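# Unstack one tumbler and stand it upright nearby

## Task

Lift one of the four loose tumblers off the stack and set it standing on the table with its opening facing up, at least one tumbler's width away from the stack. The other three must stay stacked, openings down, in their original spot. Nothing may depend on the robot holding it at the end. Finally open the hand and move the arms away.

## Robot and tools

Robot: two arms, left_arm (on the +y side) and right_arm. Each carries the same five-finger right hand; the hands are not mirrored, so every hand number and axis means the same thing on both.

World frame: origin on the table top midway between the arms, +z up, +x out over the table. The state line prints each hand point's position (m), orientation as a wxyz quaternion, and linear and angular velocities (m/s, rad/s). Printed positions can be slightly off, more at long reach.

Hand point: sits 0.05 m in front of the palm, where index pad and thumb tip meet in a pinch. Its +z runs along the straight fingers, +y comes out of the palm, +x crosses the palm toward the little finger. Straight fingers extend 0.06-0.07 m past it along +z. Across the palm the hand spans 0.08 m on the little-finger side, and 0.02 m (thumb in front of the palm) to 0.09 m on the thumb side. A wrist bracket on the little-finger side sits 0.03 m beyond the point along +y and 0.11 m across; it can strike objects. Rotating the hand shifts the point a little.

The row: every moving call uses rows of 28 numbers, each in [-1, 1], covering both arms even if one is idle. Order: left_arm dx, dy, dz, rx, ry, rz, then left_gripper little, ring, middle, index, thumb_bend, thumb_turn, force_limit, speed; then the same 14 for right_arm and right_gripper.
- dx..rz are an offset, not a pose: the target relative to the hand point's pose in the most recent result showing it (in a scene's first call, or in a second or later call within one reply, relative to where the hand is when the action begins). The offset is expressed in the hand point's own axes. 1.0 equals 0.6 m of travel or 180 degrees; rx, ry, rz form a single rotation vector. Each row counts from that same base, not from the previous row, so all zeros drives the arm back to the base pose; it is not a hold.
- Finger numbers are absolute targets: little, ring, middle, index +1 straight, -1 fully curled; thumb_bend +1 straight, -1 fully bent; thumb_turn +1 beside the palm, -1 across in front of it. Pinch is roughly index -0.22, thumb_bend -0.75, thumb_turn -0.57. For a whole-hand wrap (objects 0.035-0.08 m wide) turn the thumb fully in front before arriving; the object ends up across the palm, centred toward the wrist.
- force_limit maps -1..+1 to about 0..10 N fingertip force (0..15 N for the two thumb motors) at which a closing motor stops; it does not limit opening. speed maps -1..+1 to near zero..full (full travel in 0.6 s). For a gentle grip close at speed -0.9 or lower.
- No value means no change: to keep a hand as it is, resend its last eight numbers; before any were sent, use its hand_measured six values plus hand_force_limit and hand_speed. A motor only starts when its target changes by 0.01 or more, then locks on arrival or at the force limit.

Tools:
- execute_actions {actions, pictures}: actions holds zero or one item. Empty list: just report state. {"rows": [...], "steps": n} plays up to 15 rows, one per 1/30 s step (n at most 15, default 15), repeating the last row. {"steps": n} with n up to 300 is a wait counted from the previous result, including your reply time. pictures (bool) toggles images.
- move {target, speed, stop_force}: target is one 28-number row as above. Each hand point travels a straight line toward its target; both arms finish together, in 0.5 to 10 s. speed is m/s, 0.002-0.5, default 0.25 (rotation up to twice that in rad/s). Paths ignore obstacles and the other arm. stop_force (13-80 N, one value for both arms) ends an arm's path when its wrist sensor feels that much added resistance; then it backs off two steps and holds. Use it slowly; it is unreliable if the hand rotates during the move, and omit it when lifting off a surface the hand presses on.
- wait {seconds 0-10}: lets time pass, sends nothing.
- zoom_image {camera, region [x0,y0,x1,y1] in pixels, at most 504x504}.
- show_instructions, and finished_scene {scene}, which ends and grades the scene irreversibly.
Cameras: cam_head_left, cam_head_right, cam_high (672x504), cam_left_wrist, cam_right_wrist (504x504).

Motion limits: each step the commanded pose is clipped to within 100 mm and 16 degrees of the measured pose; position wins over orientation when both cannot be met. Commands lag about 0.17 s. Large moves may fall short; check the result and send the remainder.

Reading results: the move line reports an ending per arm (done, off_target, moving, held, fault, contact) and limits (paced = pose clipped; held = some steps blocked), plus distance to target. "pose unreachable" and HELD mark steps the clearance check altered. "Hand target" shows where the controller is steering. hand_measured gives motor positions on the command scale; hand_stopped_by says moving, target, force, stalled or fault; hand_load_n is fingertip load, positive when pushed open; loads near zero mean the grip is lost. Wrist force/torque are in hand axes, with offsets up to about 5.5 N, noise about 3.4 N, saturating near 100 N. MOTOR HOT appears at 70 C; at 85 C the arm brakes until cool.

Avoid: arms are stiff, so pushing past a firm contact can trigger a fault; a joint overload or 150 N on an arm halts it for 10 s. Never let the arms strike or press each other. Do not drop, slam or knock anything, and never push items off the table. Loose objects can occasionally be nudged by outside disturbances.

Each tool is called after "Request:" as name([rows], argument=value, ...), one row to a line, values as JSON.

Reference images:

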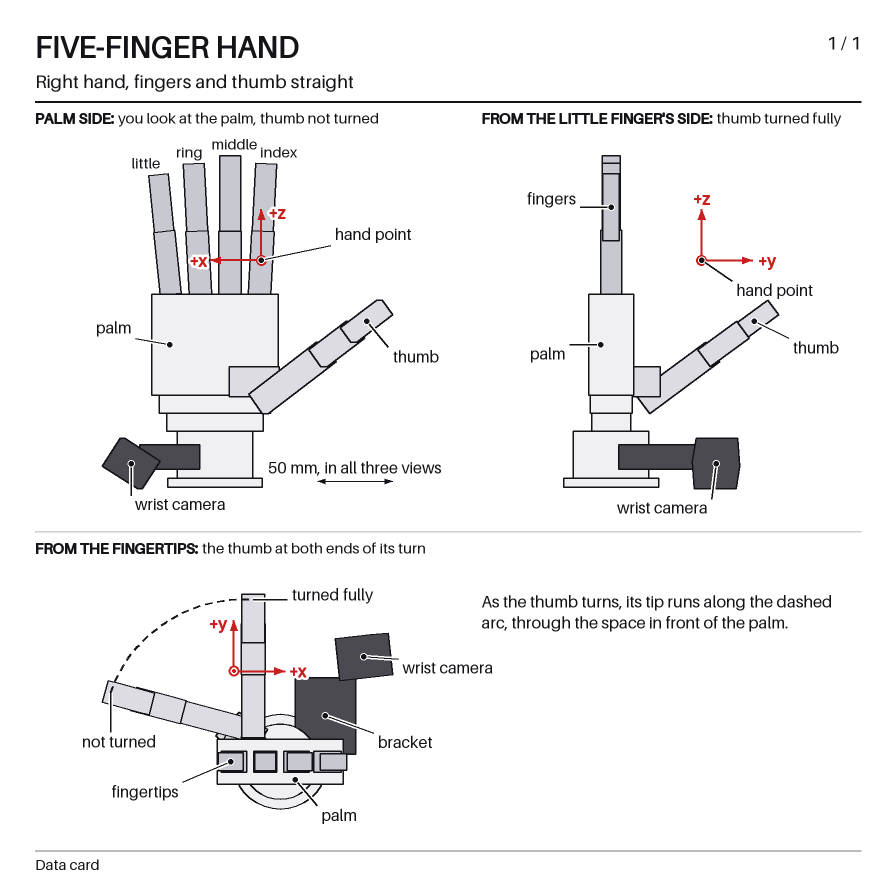

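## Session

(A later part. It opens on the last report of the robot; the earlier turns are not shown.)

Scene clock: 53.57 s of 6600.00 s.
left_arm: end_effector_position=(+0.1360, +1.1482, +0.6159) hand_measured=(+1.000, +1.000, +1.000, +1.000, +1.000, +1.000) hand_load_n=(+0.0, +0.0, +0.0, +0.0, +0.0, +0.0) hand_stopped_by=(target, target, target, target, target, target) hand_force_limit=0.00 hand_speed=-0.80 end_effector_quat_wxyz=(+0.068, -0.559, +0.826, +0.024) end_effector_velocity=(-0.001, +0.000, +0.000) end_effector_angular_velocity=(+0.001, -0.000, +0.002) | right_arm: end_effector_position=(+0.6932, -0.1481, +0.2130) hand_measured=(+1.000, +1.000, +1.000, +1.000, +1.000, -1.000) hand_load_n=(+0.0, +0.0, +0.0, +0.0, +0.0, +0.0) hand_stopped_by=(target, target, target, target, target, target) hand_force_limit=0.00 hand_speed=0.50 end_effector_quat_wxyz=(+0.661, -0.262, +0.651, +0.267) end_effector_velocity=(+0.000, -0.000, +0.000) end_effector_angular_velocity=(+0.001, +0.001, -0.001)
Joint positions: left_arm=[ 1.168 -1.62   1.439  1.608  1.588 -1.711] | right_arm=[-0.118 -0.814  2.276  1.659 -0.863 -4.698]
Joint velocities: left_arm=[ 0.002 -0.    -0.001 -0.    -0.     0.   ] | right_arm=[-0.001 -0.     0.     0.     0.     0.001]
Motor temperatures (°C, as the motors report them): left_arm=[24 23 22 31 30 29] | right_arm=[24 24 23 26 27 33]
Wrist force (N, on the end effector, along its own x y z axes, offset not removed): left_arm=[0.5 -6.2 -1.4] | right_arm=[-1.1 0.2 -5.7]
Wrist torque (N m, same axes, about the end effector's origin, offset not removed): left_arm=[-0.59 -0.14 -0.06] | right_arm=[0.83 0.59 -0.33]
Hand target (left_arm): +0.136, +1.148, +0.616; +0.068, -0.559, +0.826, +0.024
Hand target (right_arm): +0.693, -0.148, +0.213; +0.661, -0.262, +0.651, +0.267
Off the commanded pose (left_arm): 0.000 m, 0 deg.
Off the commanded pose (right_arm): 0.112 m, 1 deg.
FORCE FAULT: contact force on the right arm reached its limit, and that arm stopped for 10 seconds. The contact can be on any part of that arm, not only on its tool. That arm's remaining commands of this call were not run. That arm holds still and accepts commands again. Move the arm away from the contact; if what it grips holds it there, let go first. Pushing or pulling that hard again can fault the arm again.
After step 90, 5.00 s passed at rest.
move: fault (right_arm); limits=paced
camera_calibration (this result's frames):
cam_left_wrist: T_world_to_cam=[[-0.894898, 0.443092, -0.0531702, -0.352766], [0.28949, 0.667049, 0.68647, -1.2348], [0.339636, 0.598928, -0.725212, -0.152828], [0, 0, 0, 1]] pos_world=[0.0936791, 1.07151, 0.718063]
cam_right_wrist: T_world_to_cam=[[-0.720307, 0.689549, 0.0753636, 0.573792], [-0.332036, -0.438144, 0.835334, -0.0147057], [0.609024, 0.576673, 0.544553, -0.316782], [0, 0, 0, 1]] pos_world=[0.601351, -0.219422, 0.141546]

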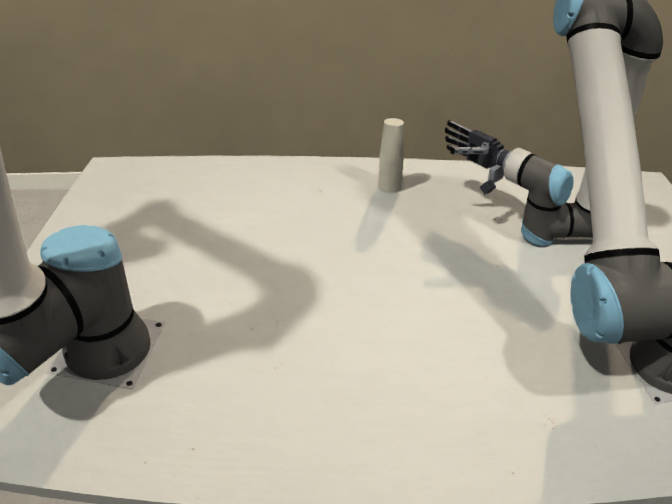

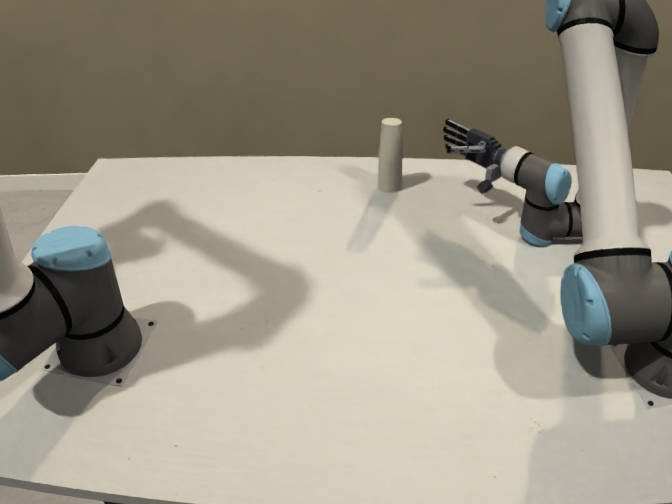

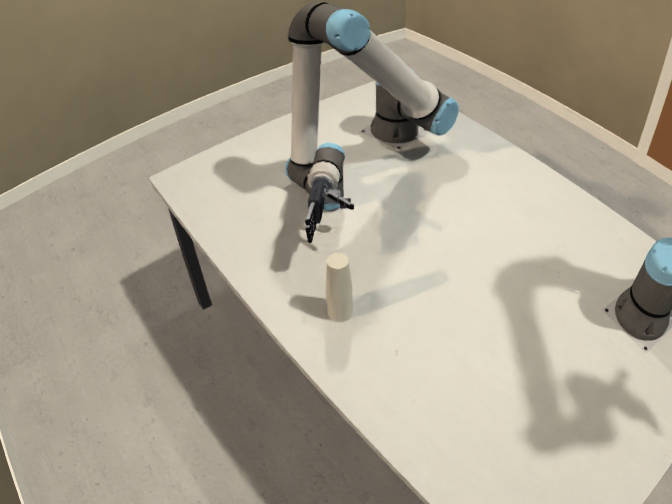

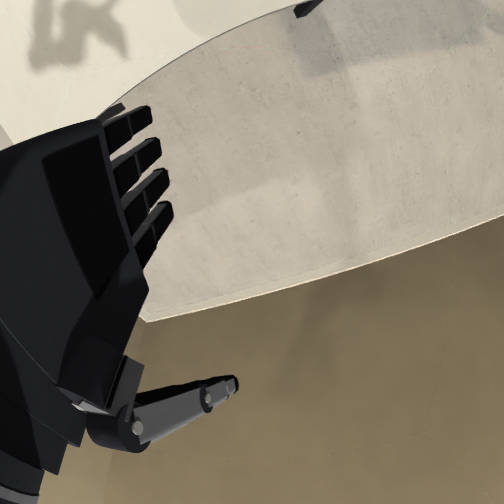

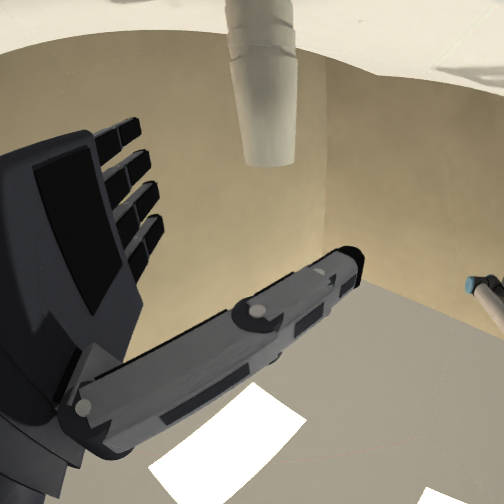

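Request:
move(target=[0,0,0,0,0,0,1,1,1,1,1,1,0,-0.8,-0.35,0,0,0,0,0,1,1,1,1,1,-1,0,0.5], speed=0.3)

Request:
move(target=[0,0,0,0,0,0,1,1,1,1,1,1,0,-0.8,0,0,0,0,0.354,0.354,1,1,1,1,1,-1,0,0.5], speed=0.4)

Request:
move(target=[0,0,0,0,0,0,1,1,1,1,1,1,0,-0.8,0,0,0,0,0.354,0.354,1,1,1,1,1,-1,0,0.5], speed=0.4)

Request:
execute_actions(actions=[], pictures=false)

Scene clock: 85.30 s of 6600.00 s.
left_arm: end_effector_position=(+0.1360, +1.1482, +0.6159) hand_measured=(+1.000, +1.000, +1.000, +1.000, +1.000, +1.000) hand_load_n=(+0.0, +0.0, +0.0, +0.0, +0.0, +0.0) hand_stopped_by=(target, target, target, target, target, target) hand_force_limit=0.00 hand_speed=-0.80 end_effector_quat_wxyz=(+0.068, -0.559, +0.826, +0.024) end_effector_velocity=(-0.000, -0.001, +0.000) end_effector_angular_velocity=(-0.000, -0.002, +0.001) | right_arm: end_effector_position=(+0.6911, -0.1505, +0.4227) hand_measured=(+1.000, +1.000, +1.000, +1.000, +1.000, -1.000) hand_load_n=(+0.0, +0.0, +0.0, +0.0, +0.0, +0.0) hand_stopped_by=(target, target, target, target, target, target) hand_force_limit=0.00 hand_speed=0.50 end_effector_quat_wxyz=(+0.661, -0.262, +0.651, +0.267) end_effector_velocity=(-0.000, +0.001, +0.002) end_effector_angular_velocity=(-0.002, +0.002, +0.002)
Joint positions: left_arm=[ 1.168 -1.62   1.439  1.608  1.588 -1.711] | right_arm=[-0.122 -1.25   2.295  2.075 -0.858 -4.697]
Joint velocities: left_arm=[ 0.001 -0.001 -0.    -0.     0.002 -0.   ] | right_arm=[ 0.001 -0.005 -0.001  0.009  0.001 -0.002]
Motor temperatures (°C, as the motors report them): left_arm=[24 23 22 31 30 29] | right_arm=[24 24 23 26 27 33]
Wrist force (N, on the end effector, along its own x y z axes, offset not removed): left_arm=[-0.5 -3.5 -0.5] | right_arm=[-0.1 -2.3 3.5]
Wrist torque (N m, same axes, about the end effector's origin, offset not removed): left_arm=[-0.22 0.07 0.01] | right_arm=[-0.21 -0.02 -0.51]
Hand target (left_arm): +0.136, +1.148, +0.616; +0.068, -0.559, +0.826, +0.024
Hand target (right_arm): +0.691, -0.150, +0.423; +0.661, -0.262, +0.651, +0.267
Off the commanded pose (left_arm): 0.000 m, 0 deg.
Off the commanded pose (right_arm): 0.000 m, 0 deg.
After step 90, 27.37 s passed at rest.
move: done
camera_calibration (this result's frames):
cam_left_wrist: T_world_to_cam=[[-0.894898, 0.443092, -0.0531702, -0.352766], [0.28949, 0.667049, 0.68647, -1.2348], [0.339636, 0.598928, -0.725212, -0.152828], [0, 0, 0, 1]] pos_world=[0.0936791, 1.07151, 0.718063]
cam_right_wrist: T_world_to_cam=[[-0.720314, 0.689538, 0.0754003, 0.558154], [-0.332158, -0.438311, 0.835197, -0.191482], [0.608949, 0.576559, 0.544757, -0.428373], [0, 0, 0, 1]] pos_world=[0.599301, -0.221814, 0.3512]

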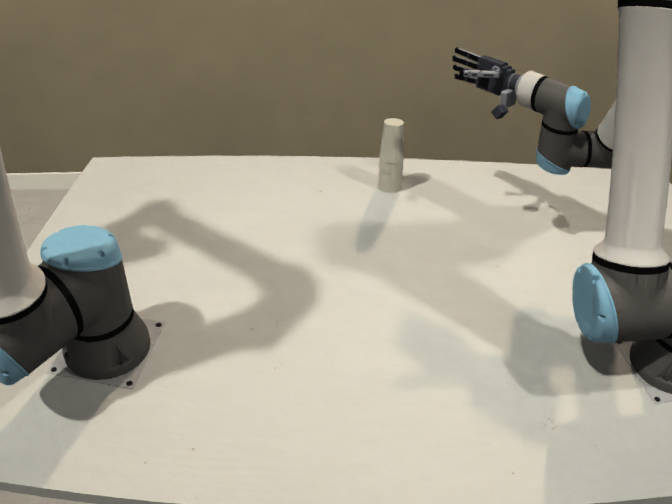

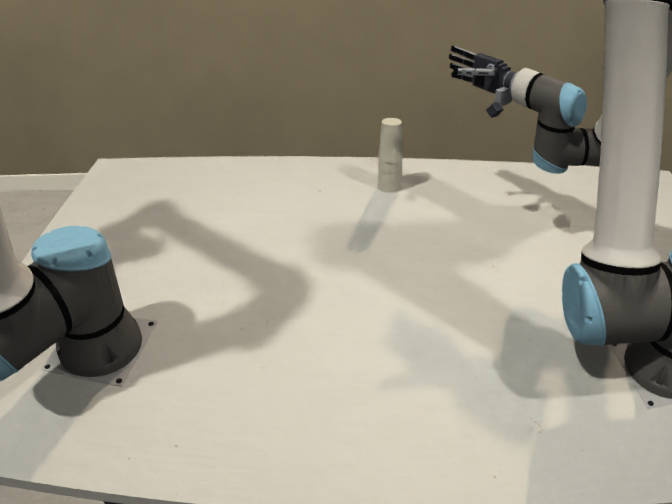

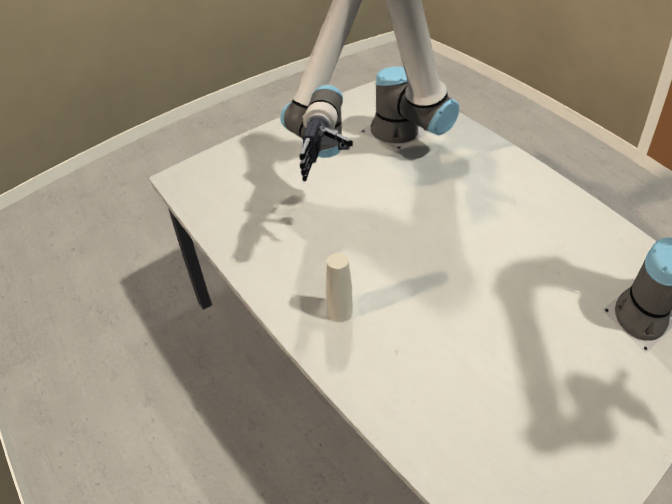

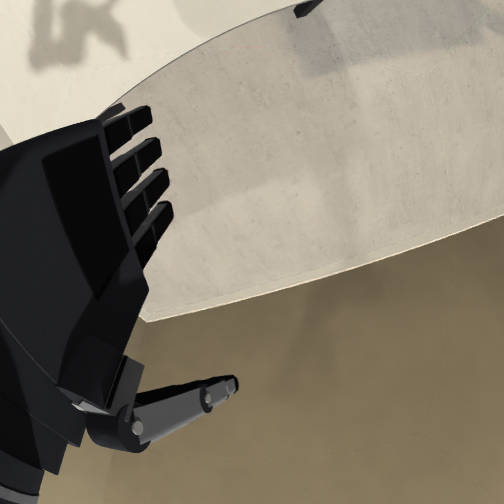

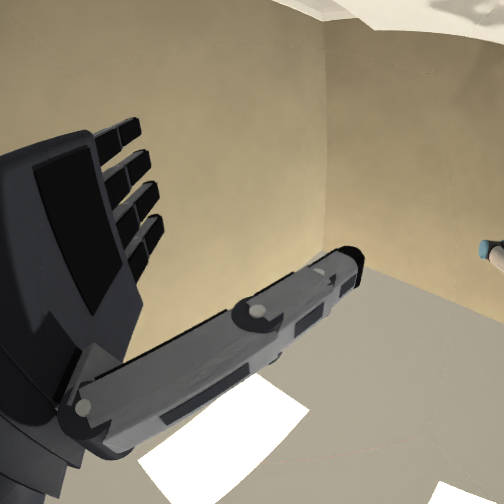

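Scene clock: 87.93 s of 6600.00 s.
left_arm: end_effector_position=(+0.1360, +1.1482, +0.6159) hand_measured=(+1.000, +1.000, +1.000, +1.000, +1.000, +1.000) hand_load_n=(+0.0, +0.0, +0.0, +0.0, +0.0, +0.0) hand_stopped_by=(target, target, target, target, target, target) hand_force_limit=0.00 hand_speed=-0.80 end_effector_quat_wxyz=(+0.068, -0.559, +0.826, +0.024) end_effector_velocity=(+0.000, -0.000, -0.000) end_effector_angular_velocity=(-0.002, -0.001, +0.000) | right_arm: end_effector_position=(+0.6914, -0.1504, +0.4226) hand_measured=(+1.000, +1.000, +1.000, +1.000, +1.000, -1.000) hand_load_n=(+0.0, +0.0, +0.0, +0.0, +0.0, +0.0) hand_stopped_by=(target, target, target, target, target, target) hand_force_limit=0.00 hand_speed=0.50 end_effector_quat_wxyz=(+0.008, +0.007, +0.922, +0.388) end_effector_velocity=(+0.000, +0.000, -0.001) end_effector_angular_velocity=(-0.001, +0.013, +0.005)
Joint positions: left_arm=[ 1.168 -1.62   1.439  1.608  1.588 -1.711] | right_arm=[-0.14  -1.658  2.079  4.225 -0.776 -4.632]
Joint velocities: left_arm=[ 0.001  0.     0.001  0.     0.002 -0.   ] | right_arm=[-0.     0.004 -0.007  0.021  0.    -0.007]
Motor temperatures (°C, as the motors report them): left_arm=[24 23 22 31 30 29] | right_arm=[24 24 23 26 27 33]
Wrist force (N, on the end effector, along its own x y z axes, offset not removed): left_arm=[-1.1 -1.4 -4.4] | right_arm=[4.0 -2.1 -3.2]
Wrist torque (N m, same axes, about the end effector's origin, offset not removed): left_arm=[0.23 0.15 -0.12] | right_arm=[0.07 -0.40 -0.08]
Hand target (left_arm): +0.136, +1.148, +0.616; +0.068, -0.559, +0.826, +0.024
Hand target (right_arm): +0.691, -0.150, +0.423; +0.007, +0.007, +0.922, +0.388
Off the commanded pose (left_arm): 0.000 m, 0 deg.
Off the commanded pose (right_arm): 0.000 m, 0 deg.
move: done
camera_calibration (this result's frames):
cam_left_wrist: T_world_to_cam=[[-0.894898, 0.443092, -0.0531702, -0.352765], [0.28949, 0.667049, 0.68647, -1.2348], [0.339636, 0.598928, -0.725212, -0.152828], [0, 0, 0, 1]] pos_world=[0.0936791, 1.07151, 0.718063]
cam_right_wrist: T_world_to_cam=[[0.080534, 0.666769, 0.7409, -0.279999], [0.832235, -0.454049, 0.318157, -0.780201], [0.548542, 0.590981, -0.591476, 0.0955753], [0, 0, 0, 1]] pos_world=[0.619433, -0.224038, 0.512208]

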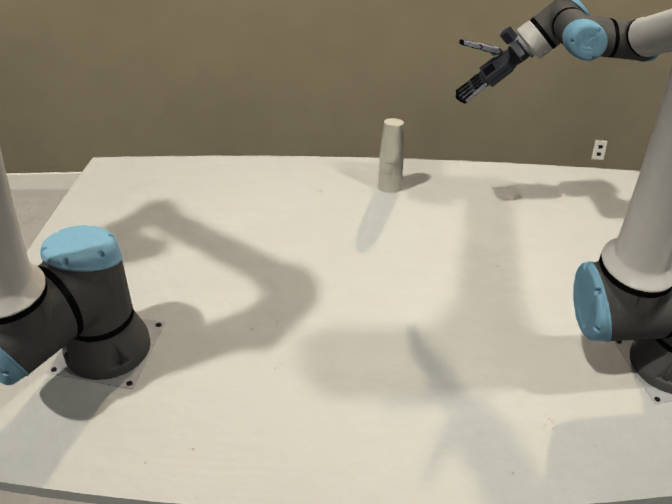

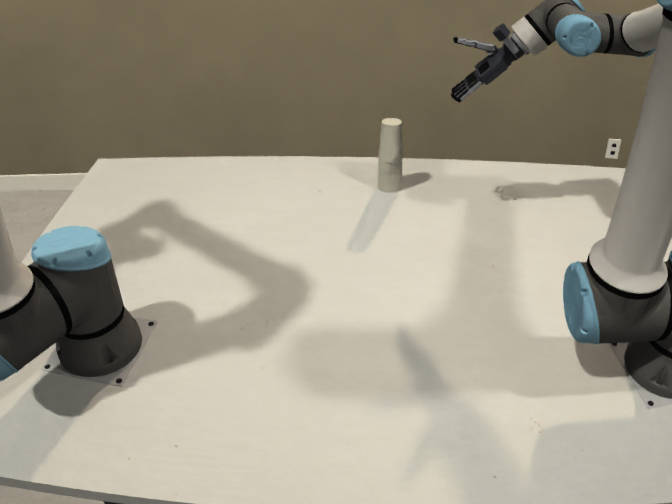

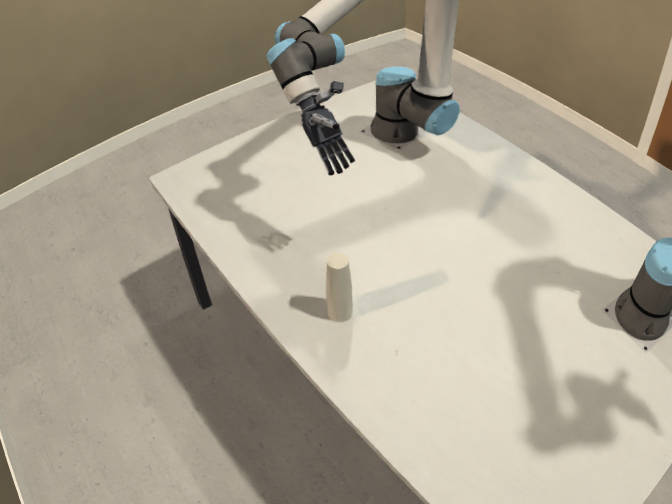

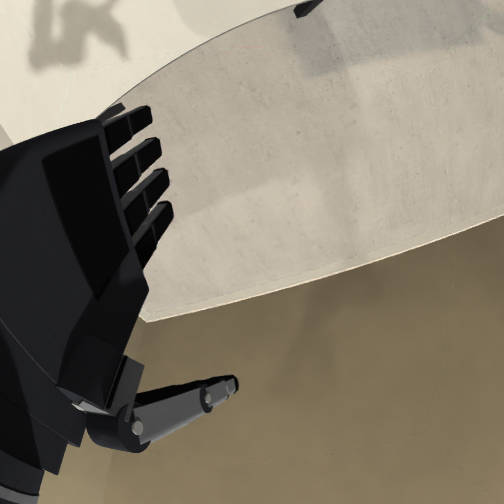

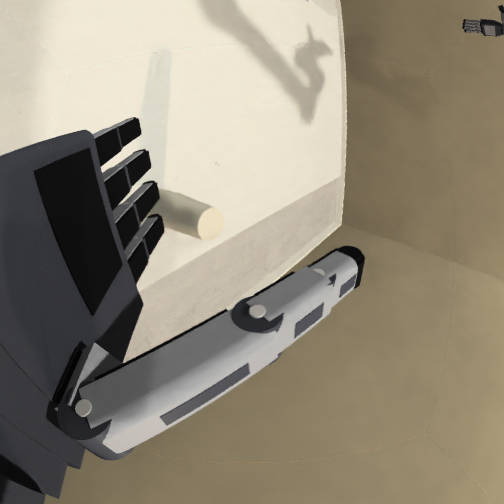

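Scene clock: 90.50 s of 6600.00 s.
left_arm: end_effector_position=(+0.1360, +1.1482, +0.6159) hand_measured=(+1.000, +1.000, +1.000, +1.000, +1.000, +1.000) hand_load_n=(+0.0, +0.0, +0.0, +0.0, +0.0, +0.0) hand_stopped_by=(target, target, target, target, target, target) hand_force_limit=0.00 hand_speed=-0.80 end_effector_quat_wxyz=(+0.068, -0.559, +0.826, +0.024) end_effector_velocity=(-0.000, -0.001, -0.000) end_effector_angular_velocity=(-0.001, +0.000, -0.000) | right_arm: end_effector_position=(+0.6913, -0.1505, +0.4223) hand_measured=(+1.000, +1.000, +1.000, +1.000, +1.000, -1.000) hand_load_n=(+0.0, +0.0, +0.0, +0.0, +0.0, +0.0) hand_stopped_by=(target, target, target, target, target, target) hand_force_limit=0.00 hand_speed=0.50 end_effector_quat_wxyz=(+0.649, -0.272, -0.652, -0.282) end_effector_velocity=(-0.000, +0.000, +0.000) end_effector_angular_velocity=(+0.004, +0.013, +0.002)
Joint positions: left_arm=[ 1.168 -1.62   1.439  1.608  1.588 -1.711] | right_arm=[-0.151 -1.2    1.521  5.965 -0.741 -4.729]
Joint velocities: left_arm=[-0.    -0.001  0.002 -0.     0.     0.   ] | right_arm=[ 0.     0.006 -0.003  0.015 -0.002 -0.006]
Motor temperatures (°C, as the motors report them): left_arm=[24 23 22 31 30 29] | right_arm=[24 24 23 26 27 33]
Wrist force (N, on the end effector, along its own x y z axes, offset not removed): left_arm=[-2.7 -4.0 -0.5] | right_arm=[1.0 0.1 -3.3]
Wrist torque (N m, same axes, about the end effector's origin, offset not removed): left_arm=[-0.25 0.36 -0.31] | right_arm=[0.22 -0.07 -0.43]
Hand target (left_arm): +0.136, +1.148, +0.616; +0.068, -0.559, +0.826, +0.024
Hand target (right_arm): +0.691, -0.150, +0.422; +0.650, -0.272, -0.652, -0.281
Off the commanded pose (left_arm): 0.000 m, 0 deg.
Off the commanded pose (right_arm): 0.000 m, 0 deg.
move: done
camera_calibration (this result's frames):
cam_left_wrist: T_world_to_cam=[[-0.894898, 0.443092, -0.0531701, -0.352766], [0.28949, 0.667049, 0.68647, -1.2348], [0.339636, 0.598928, -0.725212, -0.152828], [0, 0, 0, 1]] pos_world=[0.093679, 1.07151, 0.718063]
cam_right_wrist: T_world_to_cam=[[0.745612, 0.663651, -0.0602552, -0.40171], [0.314886, -0.430572, -0.845846, 0.0726696], [-0.58729, 0.611699, -0.530014, 0.857877], [0, 0, 0, 1]] pos_world=[0.78046, -0.226878, 0.491949]

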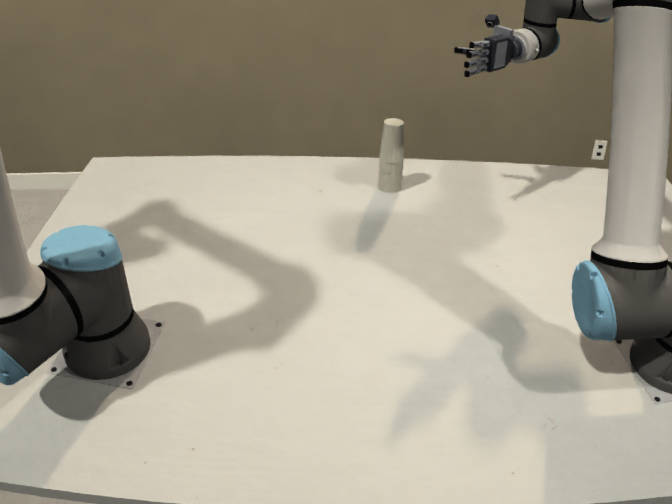

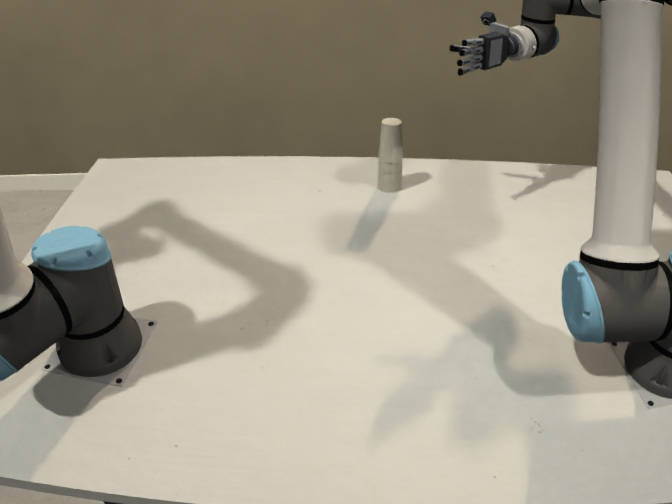

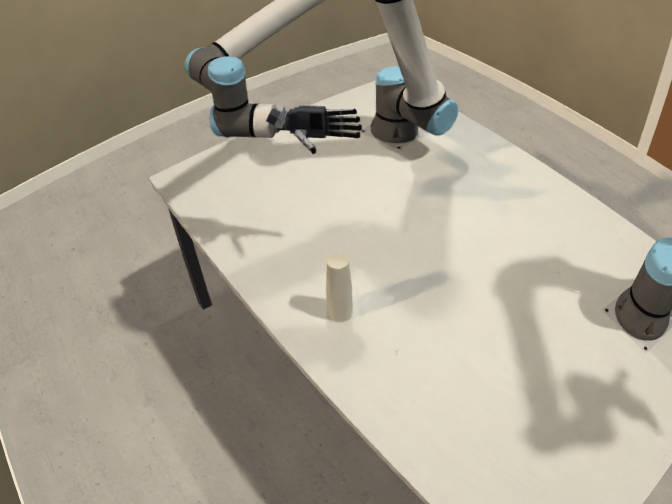

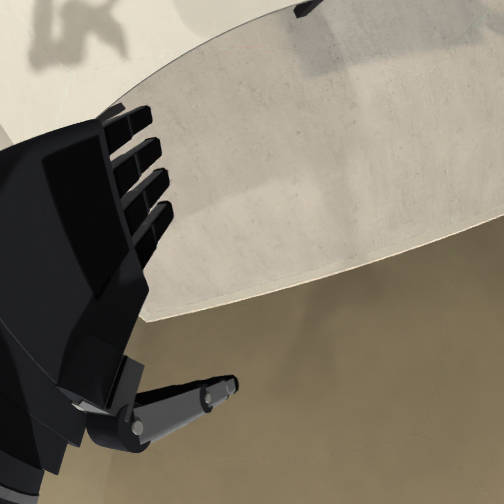

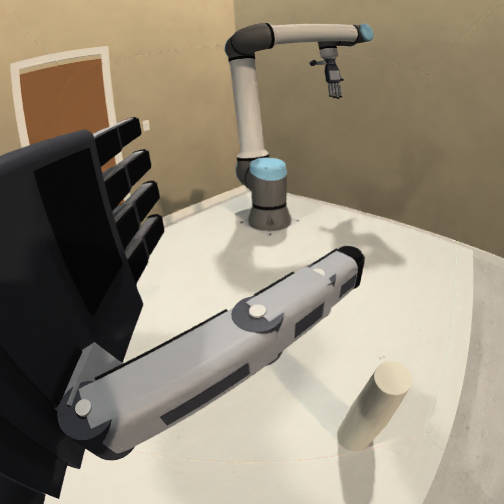

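Scene clock: 90.50 s of 6600.00 s.
left_arm: end_effector_position=(+0.1360, +1.1482, +0.6159) hand_measured=(+1.000, +1.000, +1.000, +1.000, +1.000, +1.000) hand_load_n=(+0.0, +0.0, +0.0, +0.0, +0.0, +0.0) hand_stopped_by=(target, target, target, target, target, target) hand_force_limit=0.00 hand_speed=-0.80 end_effector_quat_wxyz=(+0.068, -0.559, +0.826, +0.024) end_effector_velocity=(-0.000, -0.001, -0.000) end_effector_angular_velocity=(-0.001, +0.000, -0.000) | right_arm: end_effector_position=(+0.6913, -0.1505, +0.4223) hand_measured=(+1.000, +1.000, +1.000, +1.000, +1.000, -1.000) hand_load_n=(+0.0, +0.0, +0.0, +0.0, +0.0, +0.0) hand_stopped_by=(target, target, target, target, target, target) hand_force_limit=0.00 hand_speed=0.50 end_effector_quat_wxyz=(+0.649, -0.272, -0.652, -0.282) end_effector_velocity=(-0.000, +0.000, +0.000) end_effector_angular_velocity=(+0.004, +0.013, +0.002)
Joint positions: left_arm=[ 1.168 -1.62   1.439  1.608  1.588 -1.711] | right_arm=[-0.151 -1.2    1.521  5.965 -0.741 -4.729]
Joint velocities: left_arm=[-0.    -0.001  0.002 -0.     0.     0.   ] | right_arm=[ 0.     0.006 -0.003  0.015 -0.002 -0.006]
Motor temperatures (°C, as the motors report them): left_arm=[24 23 22 31 30 29] | right_arm=[24 24 23 26 27 33]
Wrist force (N, on the end effector, along its own x y z axes, offset not removed): left_arm=[-2.7 -4.0 -0.5] | right_arm=[1.0 0.1 -3.3]
Wrist torque (N m, same axes, about the end effector's origin, offset not removed): left_arm=[-0.25 0.36 -0.31] | right_arm=[0.22 -0.07 -0.43]
Hand target (left_arm): +0.136, +1.148, +0.616; +0.068, -0.559, +0.826, +0.024
Hand target (right_arm): +0.691, -0.150, +0.422; +0.650, -0.272, -0.652, -0.281
Off the commanded pose (left_arm): 0.000 m, 0 deg.
Off the commanded pose (right_arm): 0.000 m, 0 deg.


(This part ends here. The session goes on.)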